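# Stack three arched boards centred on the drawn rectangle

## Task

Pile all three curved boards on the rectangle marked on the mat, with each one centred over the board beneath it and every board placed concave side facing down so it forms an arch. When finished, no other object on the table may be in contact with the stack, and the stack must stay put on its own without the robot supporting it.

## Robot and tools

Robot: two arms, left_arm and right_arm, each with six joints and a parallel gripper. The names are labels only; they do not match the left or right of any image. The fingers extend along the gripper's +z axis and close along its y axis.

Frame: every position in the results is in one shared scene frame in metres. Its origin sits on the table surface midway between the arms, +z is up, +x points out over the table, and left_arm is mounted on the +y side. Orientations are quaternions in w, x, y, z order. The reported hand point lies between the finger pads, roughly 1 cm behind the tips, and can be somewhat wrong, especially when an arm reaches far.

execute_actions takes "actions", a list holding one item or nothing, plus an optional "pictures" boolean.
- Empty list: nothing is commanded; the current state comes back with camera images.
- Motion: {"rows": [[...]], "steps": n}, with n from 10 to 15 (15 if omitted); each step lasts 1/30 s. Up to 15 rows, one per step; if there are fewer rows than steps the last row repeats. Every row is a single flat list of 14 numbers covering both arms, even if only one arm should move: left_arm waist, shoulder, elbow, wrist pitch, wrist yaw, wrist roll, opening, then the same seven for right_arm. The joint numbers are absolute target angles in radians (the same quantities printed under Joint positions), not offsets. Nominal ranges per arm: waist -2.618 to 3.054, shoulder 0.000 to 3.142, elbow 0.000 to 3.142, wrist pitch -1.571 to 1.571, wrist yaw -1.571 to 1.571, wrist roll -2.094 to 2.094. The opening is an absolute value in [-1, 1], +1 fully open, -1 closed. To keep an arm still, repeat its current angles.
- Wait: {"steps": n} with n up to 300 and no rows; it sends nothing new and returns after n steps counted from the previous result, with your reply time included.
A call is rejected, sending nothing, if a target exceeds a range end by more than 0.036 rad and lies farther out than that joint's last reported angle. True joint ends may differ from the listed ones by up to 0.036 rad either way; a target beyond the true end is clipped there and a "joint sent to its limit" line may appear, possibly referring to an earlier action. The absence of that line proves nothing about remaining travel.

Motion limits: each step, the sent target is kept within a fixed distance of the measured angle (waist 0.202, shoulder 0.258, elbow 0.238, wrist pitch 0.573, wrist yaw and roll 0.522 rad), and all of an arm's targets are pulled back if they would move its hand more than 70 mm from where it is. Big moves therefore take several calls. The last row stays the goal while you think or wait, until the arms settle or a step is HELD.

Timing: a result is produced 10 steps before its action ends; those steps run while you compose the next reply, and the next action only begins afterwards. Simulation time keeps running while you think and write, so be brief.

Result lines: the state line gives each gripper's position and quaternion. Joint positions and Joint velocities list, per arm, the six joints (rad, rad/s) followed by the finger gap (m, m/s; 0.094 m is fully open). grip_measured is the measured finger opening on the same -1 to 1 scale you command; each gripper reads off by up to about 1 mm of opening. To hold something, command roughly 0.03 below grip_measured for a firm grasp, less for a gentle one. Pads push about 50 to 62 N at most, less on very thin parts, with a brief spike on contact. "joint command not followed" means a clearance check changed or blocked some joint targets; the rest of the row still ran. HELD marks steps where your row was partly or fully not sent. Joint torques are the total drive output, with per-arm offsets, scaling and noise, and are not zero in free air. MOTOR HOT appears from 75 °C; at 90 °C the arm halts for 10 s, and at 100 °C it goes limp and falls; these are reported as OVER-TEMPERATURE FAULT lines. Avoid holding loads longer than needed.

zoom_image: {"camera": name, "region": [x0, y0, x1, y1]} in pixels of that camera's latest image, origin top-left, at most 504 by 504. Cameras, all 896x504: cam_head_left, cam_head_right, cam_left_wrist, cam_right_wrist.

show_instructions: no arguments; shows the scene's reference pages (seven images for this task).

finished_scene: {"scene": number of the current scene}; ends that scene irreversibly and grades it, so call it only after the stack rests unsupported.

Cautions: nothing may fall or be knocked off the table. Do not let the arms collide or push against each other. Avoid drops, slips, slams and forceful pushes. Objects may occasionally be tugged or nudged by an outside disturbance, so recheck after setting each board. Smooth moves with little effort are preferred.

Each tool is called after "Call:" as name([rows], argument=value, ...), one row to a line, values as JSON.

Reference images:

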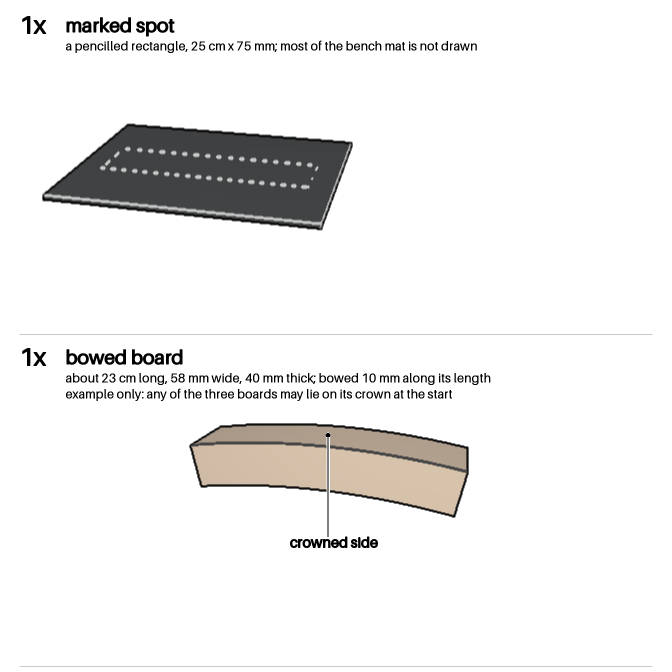

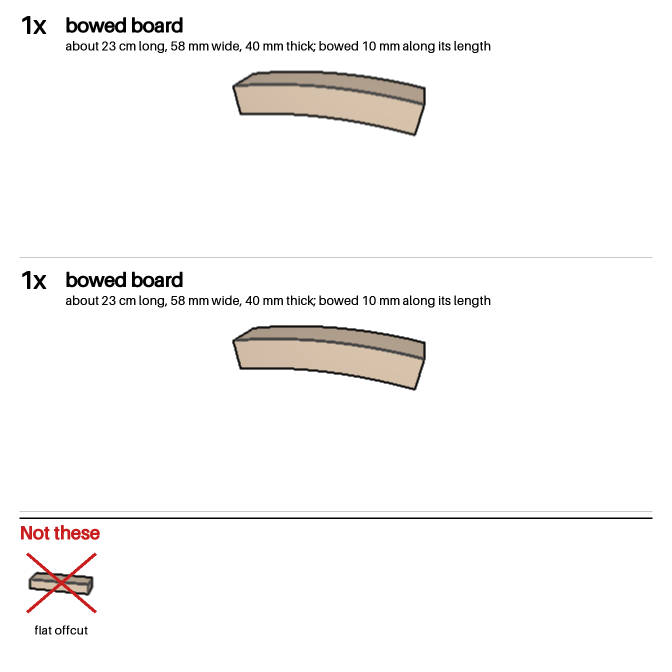

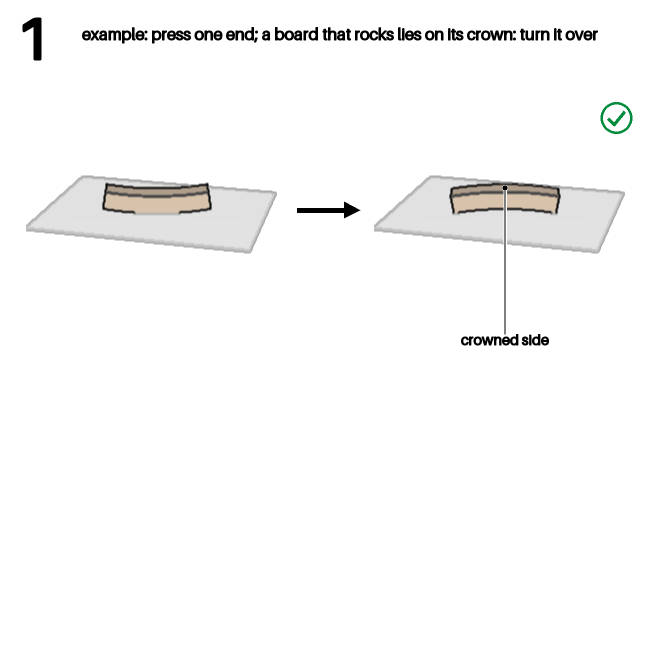

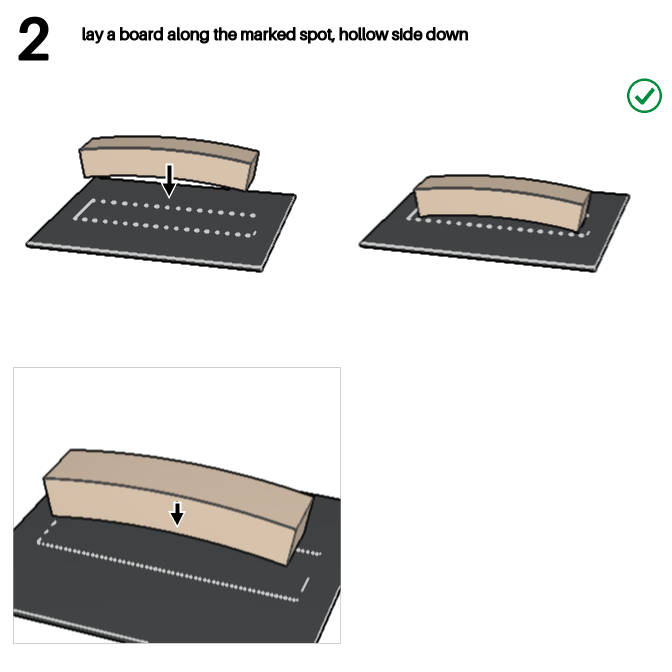

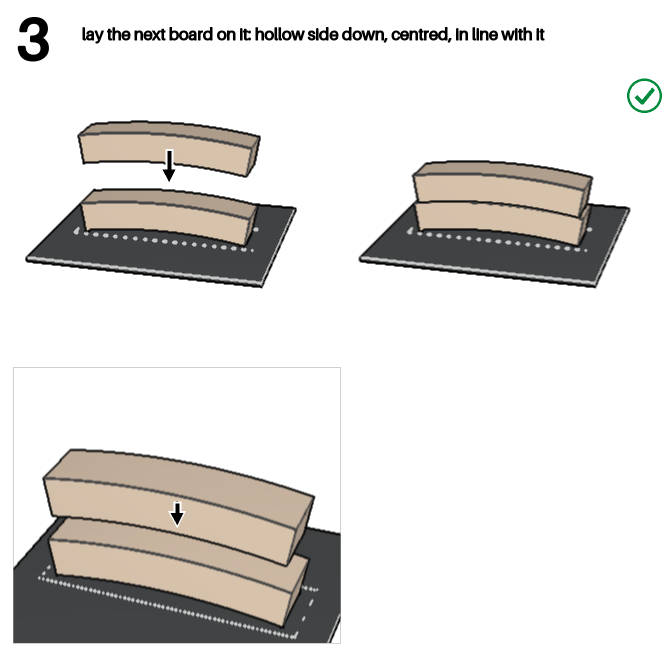

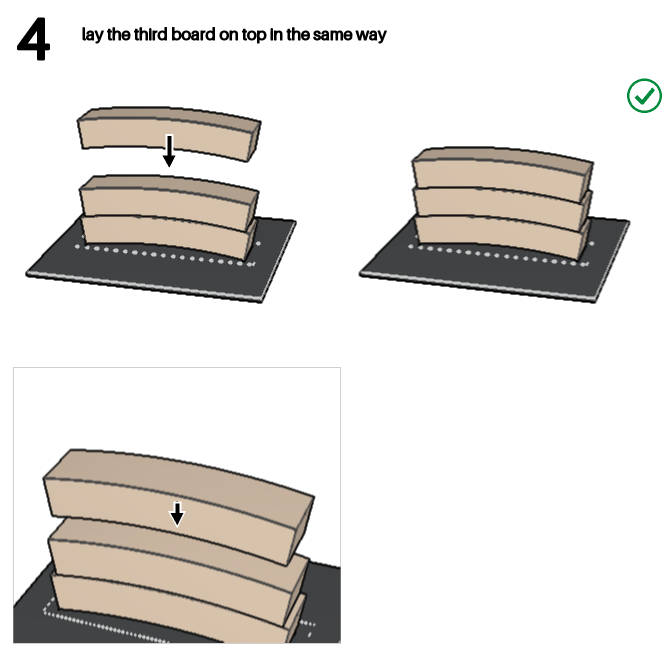

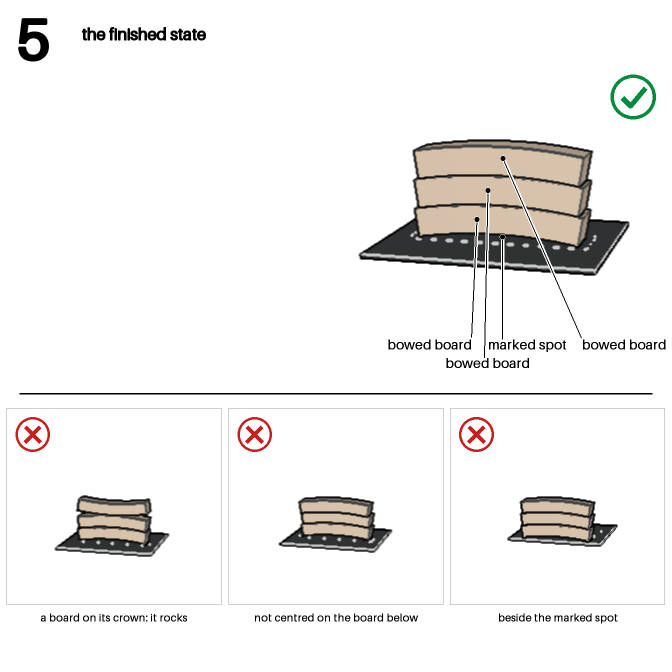

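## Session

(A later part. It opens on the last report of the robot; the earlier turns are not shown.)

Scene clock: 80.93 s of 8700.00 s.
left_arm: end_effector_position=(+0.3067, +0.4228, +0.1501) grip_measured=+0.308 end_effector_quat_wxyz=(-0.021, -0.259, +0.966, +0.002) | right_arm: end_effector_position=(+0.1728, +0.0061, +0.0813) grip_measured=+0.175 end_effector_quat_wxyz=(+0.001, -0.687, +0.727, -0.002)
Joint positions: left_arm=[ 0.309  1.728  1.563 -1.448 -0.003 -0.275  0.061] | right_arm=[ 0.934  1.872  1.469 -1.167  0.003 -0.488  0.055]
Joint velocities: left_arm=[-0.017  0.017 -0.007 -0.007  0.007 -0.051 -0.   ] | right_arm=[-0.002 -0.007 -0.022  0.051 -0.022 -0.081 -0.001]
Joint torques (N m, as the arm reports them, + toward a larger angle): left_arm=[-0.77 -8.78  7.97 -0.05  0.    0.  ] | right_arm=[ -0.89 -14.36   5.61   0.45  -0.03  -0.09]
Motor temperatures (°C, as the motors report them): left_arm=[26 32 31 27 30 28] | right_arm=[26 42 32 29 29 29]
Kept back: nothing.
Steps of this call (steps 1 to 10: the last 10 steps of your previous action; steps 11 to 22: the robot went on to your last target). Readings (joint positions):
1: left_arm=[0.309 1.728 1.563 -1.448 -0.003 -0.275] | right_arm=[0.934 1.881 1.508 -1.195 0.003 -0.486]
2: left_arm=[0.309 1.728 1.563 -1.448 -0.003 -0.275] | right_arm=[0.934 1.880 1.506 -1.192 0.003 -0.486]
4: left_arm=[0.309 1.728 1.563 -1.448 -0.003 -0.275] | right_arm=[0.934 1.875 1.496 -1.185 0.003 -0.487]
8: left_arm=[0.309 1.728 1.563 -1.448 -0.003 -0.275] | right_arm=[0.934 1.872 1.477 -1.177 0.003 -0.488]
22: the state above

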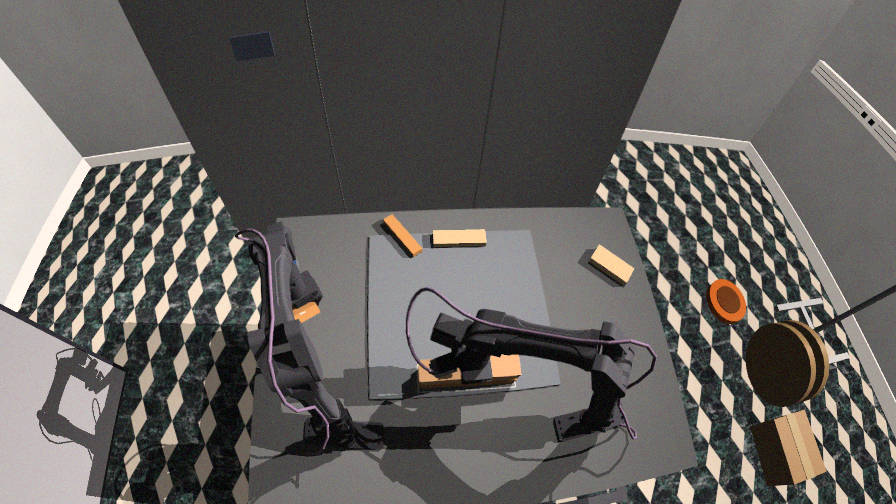

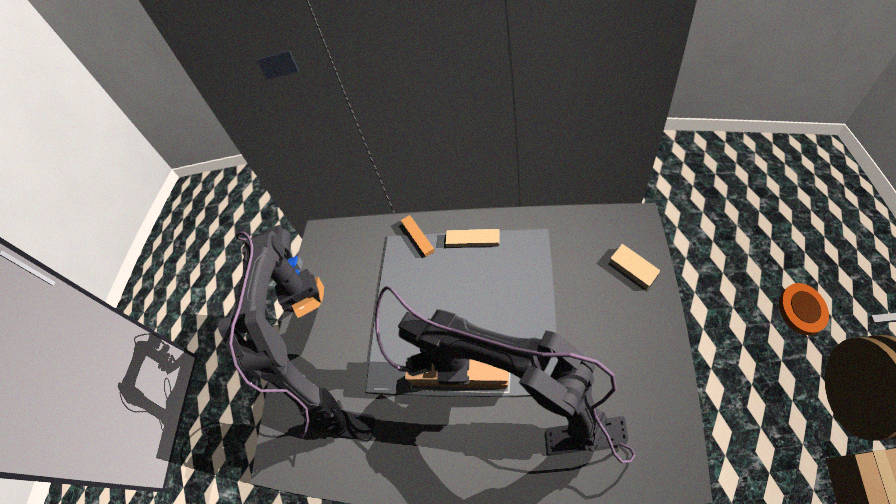

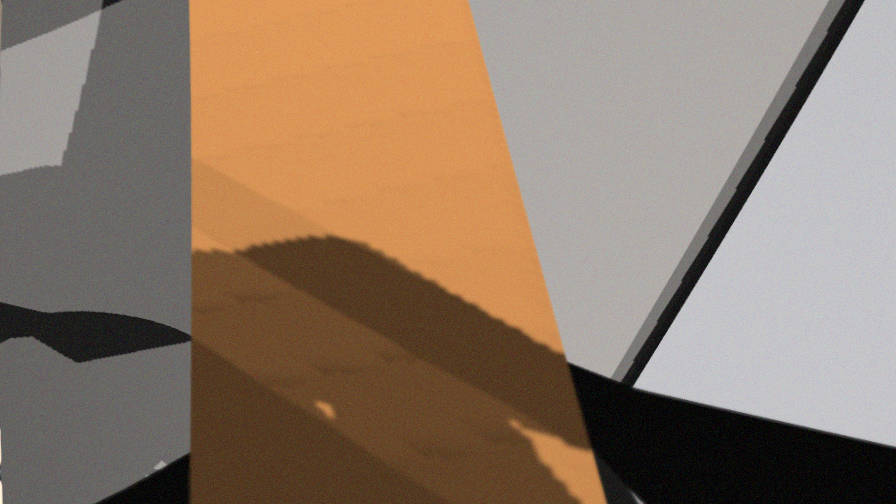

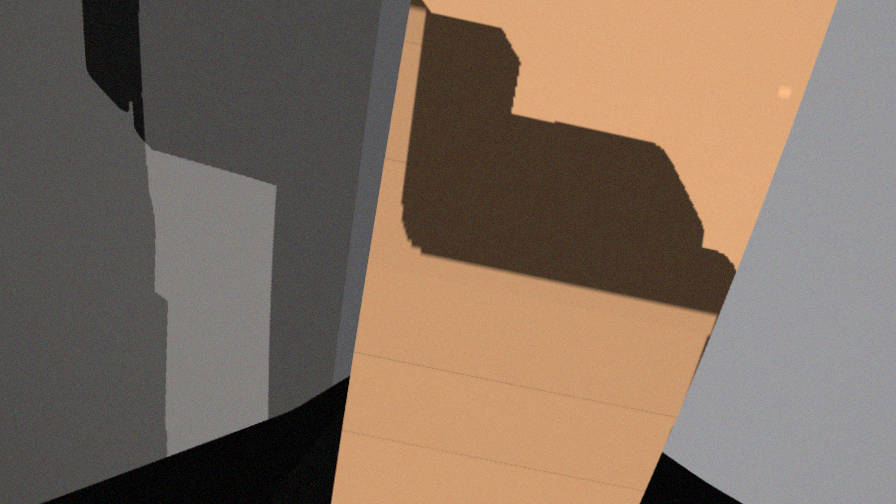

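Call:
execute_actions([
  {"rows": [[0.30,1.72,1.58,-1.45,0,-0.275,0.25, 0.921,1.840,1.455,-1.145,0,-0.496,0.14],[0.30,1.72,1.58,-1.45,0,-0.275,0.25, 0.921,1.840,1.452,-1.141,0,-0.496,0.14],[0.30,1.72,1.58,-1.45,0,-0.275,0.25, 0.921,1.840,1.449,-1.138,0,-0.496,0.14],[0.30,1.72,1.58,-1.45,0,-0.275,0.25, 0.921,1.840,1.447,-1.135,0,-0.496,0.14]], "steps": 10},
])

Call:
execute_actions([
  {"steps": 16},
])

Scene clock: 81.73 s of 8700.00 s.
left_arm: end_effector_position=(+0.3067, +0.4228, +0.1501) grip_measured=+0.308 end_effector_quat_wxyz=(-0.021, -0.259, +0.966, +0.002) | right_arm: end_effector_position=(+0.1728, +0.0061, +0.0813) grip_measured=+0.175 end_effector_quat_wxyz=(+0.001, -0.687, +0.727, -0.002)
Joint positions: left_arm=[ 0.309  1.728  1.563 -1.448 -0.003 -0.275  0.061] | right_arm=[ 0.934  1.872  1.469 -1.167  0.003 -0.488  0.055]
Joint velocities: left_arm=[ 0.012  0.007 -0.017 -0.081 -0.007 -0.022 -0.001] | right_arm=[ 0.007  0.002 -0.022 -0.066  0.007  0.007 -0.001]
Joint torques (N m, as the arm reports them, + toward a larger angle): left_arm=[-0.76 -8.8   8.08  0.02  0.01 -0.01] | right_arm=[ -0.93 -14.35   5.64   0.47  -0.03  -0.1 ]
Motor temperatures (°C, as the motors report them): left_arm=[26 32 31 27 30 28] | right_arm=[26 42 32 29 29 29]
Kept back: the last 10 steps of this action.
Steps of this call (steps 1 to 15: the robot went on to your last target; steps 16 to 24: nothing new was sent). Readings (joint positions):
1: left_arm=[0.309 1.728 1.563 -1.448 -0.003 -0.275] | right_arm=[0.934 1.872 1.469 -1.167 0.003 -0.488]
2: left_arm=[0.309 1.728 1.563 -1.448 -0.003 -0.275] | right_arm=[0.934 1.872 1.469 -1.167 0.003 -0.488]
4: left_arm=[0.309 1.728 1.563 -1.448 -0.003 -0.275] | right_arm=[0.934 1.872 1.469 -1.167 0.003 -0.488]
8: left_arm=[0.309 1.728 1.563 -1.448 -0.003 -0.275] | right_arm=[0.934 1.872 1.469 -1.167 0.003 -0.488]
24: the state above

Scene clock: 82.27 s of 8700.00 s.
left_arm: end_effector_position=(+0.3067, +0.4228, +0.1501) grip_measured=+0.308 end_effector_quat_wxyz=(-0.021, -0.259, +0.966, +0.002) | right_arm: end_effector_position=(+0.1745, +0.0090, +0.0813) grip_measured=+0.175 end_effector_quat_wxyz=(+0.007, -0.687, +0.727, +0.000)
Joint positions: left_arm=[ 0.309  1.728  1.563 -1.448 -0.003 -0.275  0.061] | right_arm=[ 0.934  1.872  1.469 -1.153  0.003 -0.488  0.055]
Joint velocities: left_arm=[ 0.002 -0.007 -0.002 -0.037 -0.022 -0.037  0.001] | right_arm=[-0.002 -0.007  0.002  0.037 -0.022  0.007 -0.001]
Joint torques (N m, as the arm reports them, + toward a larger angle): left_arm=[-0.84 -8.77  8.1   0.03  0.01  0.01] | right_arm=[ -0.89 -14.07   4.65   0.5   -0.04  -0.1 ]
Motor temperatures (°C, as the motors report them): left_arm=[26 32 31 27 30 28] | right_arm=[26 42 32 29 29 29]
Kept back: nothing.
Steps of this call (steps 1 to 10: the last 10 steps of your previous action; steps 11 to 16: the robot went on to your last target). Readings (joint positions):
1: left_arm=[0.309 1.728 1.563 -1.448 -0.003 -0.275] | right_arm=[0.934 1.872 1.469 -1.166 0.003 -0.488]
2: left_arm=[0.309 1.728 1.563 -1.448 -0.003 -0.275] | right_arm=[0.934 1.872 1.469 -1.166 0.003 -0.488]
4: left_arm=[0.309 1.728 1.563 -1.448 -0.003 -0.275] | right_arm=[0.934 1.872 1.469 -1.162 0.003 -0.488]
8: left_arm=[0.309 1.728 1.563 -1.448 -0.003 -0.275] | right_arm=[0.934 1.872 1.469 -1.156 0.003 -0.488]
16: the state above

Call:
execute_actions([
  {"rows": [[0.30,1.72,1.58,-1.45,0,-0.275,0.25, 0.921,1.840,1.444,-1.137,0,-0.496,0.14],[0.30,1.72,1.58,-1.45,0,-0.275,0.25, 0.921,1.840,1.441,-1.137,0,-0.496,0.14]], "steps": 10},
])

Call:
execute_actions([
  {"steps": 16},
])

Scene clock: 82.87 s of 8700.00 s.
left_arm: end_effector_position=(+0.3067, +0.4228, +0.1501) grip_measured=+0.308 end_effector_quat_wxyz=(-0.021, -0.259, +0.966, +0.002) | right_arm: end_effector_position=(+0.1745, +0.0090, +0.0813) grip_measured=+0.175 end_effector_quat_wxyz=(+0.007, -0.687, +0.727, +0.000)
Joint positions: left_arm=[ 0.309  1.728  1.563 -1.448 -0.003 -0.275  0.061] | right_arm=[ 0.934  1.872  1.469 -1.153  0.003 -0.488  0.055]
Joint velocities: left_arm=[-0.007 -0.002 -0.002  0.022  0.051 -0.037  0.   ] | right_arm=[-0.007 -0.012 -0.012  0.081  0.051  0.066 -0.001]
Joint torques (N m, as the arm reports them, + toward a larger angle): left_arm=[-0.81 -8.79  8.04 -0.01 -0.01 -0.04] | right_arm=[ -0.93 -14.03   4.62   0.5   -0.03  -0.1 ]
Motor temperatures (°C, as the motors report them): left_arm=[26 32 31 27 30 28] | right_arm=[26 42 32 29 29 29]
Kept back: the last 10 steps of this action.
Steps of this call (steps 1 to 15: the robot went on to your last target; steps 16 to 18: nothing new was sent). Readings (joint positions):
1: left_arm=[0.309 1.728 1.563 -1.448 -0.003 -0.275] | right_arm=[0.934 1.872 1.469 -1.153 0.003 -0.488]
2: left_arm=[0.309 1.728 1.563 -1.448 -0.003 -0.275] | right_arm=[0.934 1.872 1.469 -1.153 0.003 -0.488]
4: left_arm=[0.309 1.728 1.563 -1.448 -0.003 -0.275] | right_arm=[0.934 1.872 1.469 -1.153 0.003 -0.488]
8: left_arm=[0.309 1.728 1.563 -1.448 -0.003 -0.275] | right_arm=[0.934 1.872 1.469 -1.153 0.003 -0.488]
18: the state above

Scene clock: 83.40 s of 8700.00 s.
left_arm: end_effector_position=(+0.3067, +0.4228, +0.1501) grip_measured=+0.308 end_effector_quat_wxyz=(-0.021, -0.259, +0.966, +0.002) | right_arm: end_effector_position=(+0.1722, +0.0050, +0.0767) grip_measured=+0.175 end_effector_quat_wxyz=(-0.000, -0.687, +0.727, -0.002)
Joint positions: left_arm=[ 0.309  1.728  1.563 -1.448 -0.003 -0.275  0.061] | right_arm=[ 0.934  1.872  1.45  -1.15   0.003 -0.488  0.055]
Joint velocities: left_arm=[ 0.002  0.002  0.017  0.066  0.007 -0.095 -0.   ] | right_arm=[ 0.032  0.002  0.002  0.007 -0.037  0.022  0.001]
Joint torques (N m, as the arm reports them, + toward a larger angle): left_arm=[-0.93 -8.79  7.84  0.    0.01 -0.02] | right_arm=[ -0.94 -13.97   5.61   0.41  -0.03  -0.09]
Motor temperatures (°C, as the motors report them): left_arm=[26 32 31 27 30 28] | right_arm=[26 42 32 29 29 29]
Kept back: nothing.
Steps of this call (steps 1 to 10: the last 10 steps of your previous action; steps 11 to 16: the robot went on to your last target). Readings (joint positions):
1: left_arm=[0.309 1.728 1.563 -1.448 -0.003 -0.275] | right_arm=[0.934 1.872 1.467 -1.152 0.003 -0.488]
2: left_arm=[0.309 1.728 1.563 -1.448 -0.003 -0.275] | right_arm=[0.934 1.872 1.464 -1.151 0.003 -0.488]
4: left_arm=[0.309 1.728 1.563 -1.448 -0.003 -0.275] | right_arm=[0.934 1.872 1.456 -1.150 0.003 -0.488]
8: left_arm=[0.309 1.728 1.563 -1.448 -0.003 -0.275] | right_arm=[0.934 1.872 1.450 -1.150 0.003 -0.488]
16: the state above

Call:
execute_actions(actions=[])

Call:
zoom_image(camera="cam_head_right", region=[480, 355, 520, 400])

Call:
zoom_image(camera="cam_head_left", region=[405, 350, 445, 395])

Scene clock: 84.03 s of 8700.00 s.
left_arm: end_effector_position=(+0.3067, +0.4228, +0.1501) grip_measured=+0.308 end_effector_quat_wxyz=(-0.021, -0.259, +0.966, +0.002) | right_arm: end_effector_position=(+0.1722, +0.0050, +0.0767) grip_measured=+0.175 end_effector_quat_wxyz=(-0.000, -0.687, +0.727, -0.002)
Joint positions: left_arm=[ 0.309  1.728  1.563 -1.448 -0.003 -0.275  0.061] | right_arm=[ 0.934  1.872  1.45  -1.15   0.003 -0.488  0.055]
Joint velocities: left_arm=[-0.002  0.007 -0.007 -0.022  0.007  0.022 -0.001] | right_arm=[-0.002 -0.012 -0.002  0.007 -0.007 -0.081 -0.001]
Joint torques (N m, as the arm reports them, + toward a larger angle): left_arm=[-0.84 -8.75  7.94 -0.03  0.01 -0.02] | right_arm=[ -0.88 -14.     5.63   0.41  -0.05  -0.1 ]
Motor temperatures (°C, as the motors report them): left_arm=[26 32 31 27 30 28] | right_arm=[26 42 32 29 29 29]
Kept back: nothing.
Steps of this call (steps 1 to 15: the robot went on to your last target; steps 16 to 19: nothing new was sent). Readings (joint positions):
1: left_arm=[0.309 1.728 1.563 -1.448 -0.003 -0.275] | right_arm=[0.934 1.872 1.450 -1.150 0.003 -0.488]
2: left_arm=[0.309 1.728 1.563 -1.448 -0.003 -0.275] | right_arm=[0.934 1.872 1.450 -1.150 0.003 -0.488]
4: left_arm=[0.309 1.728 1.563 -1.448 -0.003 -0.275] | right_arm=[0.934 1.872 1.450 -1.150 0.003 -0.488]
8: left_arm=[0.309 1.728 1.563 -1.448 -0.003 -0.275] | right_arm=[0.934 1.872 1.450 -1.150 0.003 -0.488]
19: the state above
All arms were judged still, so your last target was given up. Only a new action makes them travel on or press farther. Fingers that are still opening or closing keep moving.

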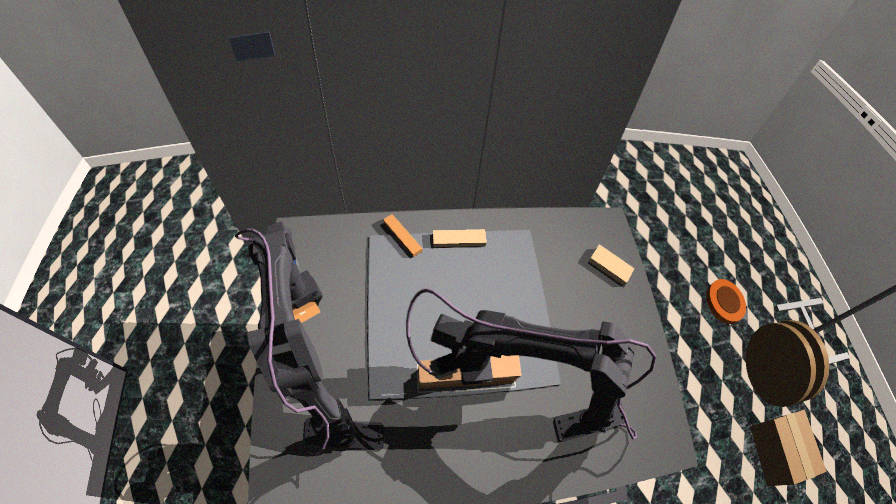

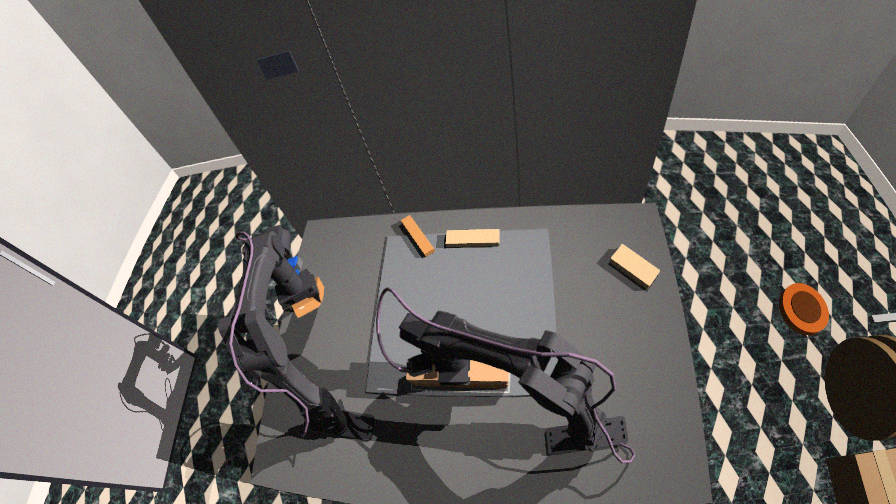

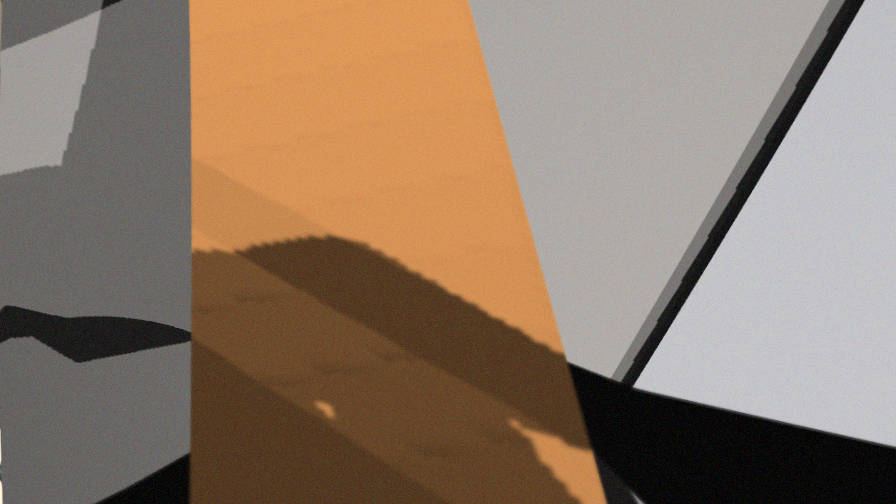

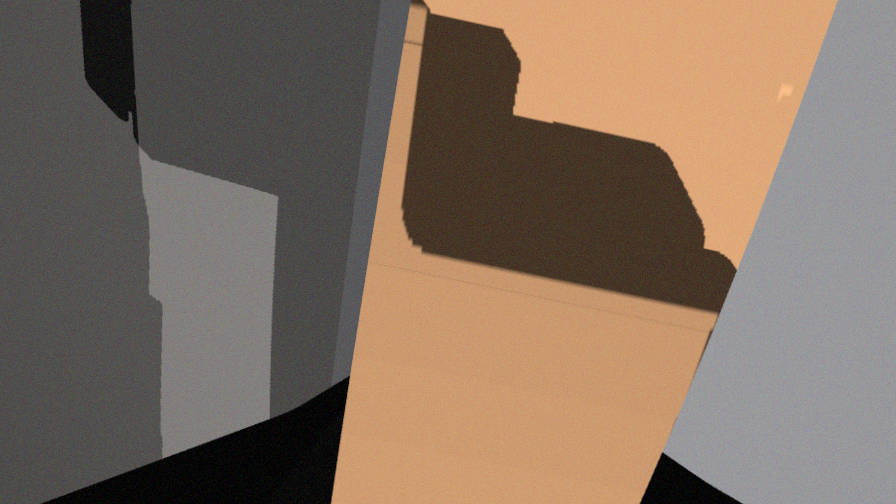

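Region (480, 355, 520, 400) of cam_head_right's 896x504 image, scaled by 11.200, with more detail than that image has.

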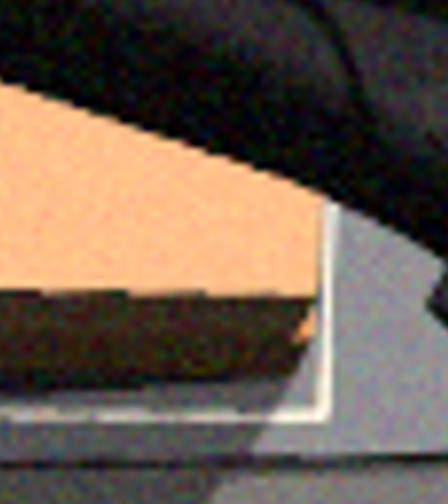

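Region (405, 350, 445, 395) of cam_head_left's 896x504 image, scaled by 11.200, with more detail than that image has.

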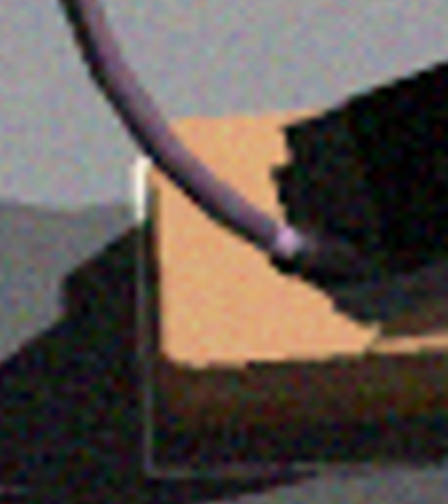

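Call:
execute_actions([
  {"rows": [[0.30,1.72,1.58,-1.45,0,-0.275,0.25, 0.925,1.845,1.441,-1.128,0,-0.496,0.14],[0.30,1.72,1.58,-1.45,0,-0.275,0.25, 0.925,1.845,1.441,-1.128,0,-0.496,0.14],[0.30,1.72,1.58,-1.45,0,-0.275,0.25, 0.925,1.845,1.441,-1.128,0,-0.496,0.14],[0.30,1.72,1.58,-1.45,0,-0.275,0.25, 0.925,1.845,1.441,-1.128,0,-0.496,0.14],[0.30,1.72,1.58,-1.45,0,-0.275,0.25, 0.925,1.845,1.441,-1.128,0,-0.496,0.165],[0.30,1.72,1.58,-1.45,0,-0.275,0.25, 0.925,1.845,1.441,-1.128,0,-0.496,0.18],[0.30,1.72,1.58,-1.45,0,-0.275,0.25, 0.925,1.845,1.441,-1.128,0,-0.496,0.20],[0.30,1.72,1.58,-1.45,0,-0.275,0.25, 0.925,1.845,1.441,-1.128,0,-0.496,0.25],[0.30,1.72,1.58,-1.45,0,-0.275,0.25, 0.925,1.845,1.441,-1.128,0,-0.496,0.35],[0.30,1.72,1.58,-1.45,0,-0.275,0.25, 0.925,1.845,1.441,-1.128,0,-0.496,0.5],[0.30,1.72,1.58,-1.45,0,-0.275,0.25, 0.925,1.845,1.441,-1.128,0,-0.496,0.65]], "steps": 15},
])

Call:
execute_actions([
  {"rows": [[0.30,1.72,1.58,-1.45,0,-0.275,0.25, 0.925,1.845,1.47,-1.15,0,-0.496,0.7],[0.30,1.72,1.58,-1.45,0,-0.275,0.25, 0.925,1.845,1.49,-1.17,0,-0.496,0.7],[0.30,1.72,1.58,-1.45,0,-0.275,0.25, 0.925,1.845,1.51,-1.19,0,-0.496,0.7],[0.30,1.72,1.58,-1.45,0,-0.275,0.25, 0.925,1.845,1.53,-1.21,0,-0.496,0.7],[0.30,1.72,1.58,-1.45,0,-0.275,0.25, 0.925,1.845,1.55,-1.23,0,-0.496,0.7],[0.30,1.72,1.58,-1.45,0,-0.275,0.25, 0.925,1.845,1.57,-1.25,0,-0.496,0.7],[0.30,1.72,1.58,-1.45,0,-0.275,0.25, 0.925,1.84,1.59,-1.275,0,-0.496,0.7],[0.30,1.72,1.58,-1.45,0,-0.275,0.25, 0.925,1.835,1.61,-1.30,0,-0.496,0.7],[0.30,1.72,1.58,-1.45,0,-0.275,0.25, 0.925,1.83,1.63,-1.325,0,-0.496,0.7],[0.30,1.72,1.58,-1.45,0,-0.275,0.25, 0.925,1.825,1.65,-1.35,0,-0.496,0.7],[0.30,1.72,1.58,-1.45,0,-0.275,0.25, 0.925,1.82,1.67,-1.375,0,-0.496,0.7],[0.30,1.72,1.58,-1.45,0,-0.275,0.25, 0.925,1.815,1.685,-1.395,0,-0.496,0.7],[0.30,1.72,1.58,-1.45,0,-0.275,0.25, 0.925,1.81,1.70,-1.41,0,-0.496,0.7]], "steps": 15},
])

Scene clock: 86.17 s of 8700.00 s.
left_arm: end_effector_position=(+0.3067, +0.4228, +0.1501) grip_measured=+0.308 end_effector_quat_wxyz=(-0.021, -0.259, +0.966, +0.002) | right_arm: end_effector_position=(+0.1725, +0.0056, +0.0767) grip_measured=+0.176 end_effector_quat_wxyz=(+0.001, -0.687, +0.726, -0.001)
Joint positions: left_arm=[ 0.309  1.728  1.563 -1.448 -0.003 -0.275  0.061] | right_arm=[ 0.934  1.872  1.45  -1.147  0.003 -0.488  0.055]
Joint velocities: left_arm=[-0.017 -0.012  0.007 -0.037 -0.051 -0.095  0.001] | right_arm=[-0.007 -0.007  0.002  0.081  0.051 -0.022  0.001]
Joint torques (N m, as the arm reports them, + toward a larger angle): left_arm=[-0.91 -8.88  8.02 -0.01  0.02  0.04] | right_arm=[ -0.63 -13.54   5.67   0.45  -0.02  -0.1 ]
Motor temperatures (°C, as the motors report them): left_arm=[26 32 31 27 30 28] | right_arm=[26 42 32 29 29 29]
Steps of this call (steps 1 to 59: nothing new was sent; steps 60 to 64: the first 5 steps of this action). Readings (joint positions):
60: left_arm=[0.309 1.728 1.563 -1.448 -0.003 -0.275] | right_arm=[0.934 1.872 1.450 -1.150 0.003 -0.488]
61: left_arm=[0.309 1.728 1.563 -1.448 -0.003 -0.275] | right_arm=[0.934 1.872 1.450 -1.149 0.003 -0.488]
63: left_arm=[0.309 1.728 1.563 -1.448 -0.003 -0.275] | right_arm=[0.934 1.872 1.450 -1.148 0.003 -0.488]
64: the state above

Scene clock: 86.67 s of 8700.00 s.
left_arm: end_effector_position=(+0.3067, +0.4228, +0.1501) grip_measured=+0.308 end_effector_quat_wxyz=(-0.021, -0.259, +0.966, +0.002) | right_arm: end_effector_position=(+0.1733, +0.0070, +0.0847) grip_measured=+0.697 end_effector_quat_wxyz=(+0.003, -0.687, +0.726, -0.001)
Joint positions: left_arm=[ 0.309  1.728  1.563 -1.448 -0.003 -0.275  0.061] | right_arm=[ 0.934  1.87   1.479 -1.175  0.003 -0.488  0.08 ]
Joint velocities: left_arm=[ 0.002 -0.012 -0.007 -0.022 -0.066  0.037 -0.001] | right_arm=[ 0.007 -0.012  0.496 -0.491  0.022 -0.11   0.   ]
Joint torques (N m, as the arm reports them, + toward a larger angle): left_arm=[-0.9  -8.77  8.09  0.03  0.01  0.01] | right_arm=[ -0.64 -13.29   9.82   0.4   -0.03  -0.09]
Motor temperatures (°C, as the motors report them): left_arm=[26 32 31 27 30 28] | right_arm=[26 42 32 29 29 29]
Steps of this call (steps 1 to 10: the last 10 steps of your previous action; steps 11 to 15: the first 5 steps of this action). Readings (joint positions):
11: left_arm=[0.309 1.728 1.563 -1.448 -0.003 -0.275] | right_arm=[0.934 1.870 1.450 -1.144 0.003 -0.488]
12: left_arm=[0.309 1.728 1.563 -1.448 -0.003 -0.275] | right_arm=[0.934 1.870 1.450 -1.145 0.003 -0.488]
14: left_arm=[0.309 1.728 1.563 -1.448 -0.003 -0.275] | right_arm=[0.934 1.870 1.464 -1.162 0.003 -0.488]
15: the state above


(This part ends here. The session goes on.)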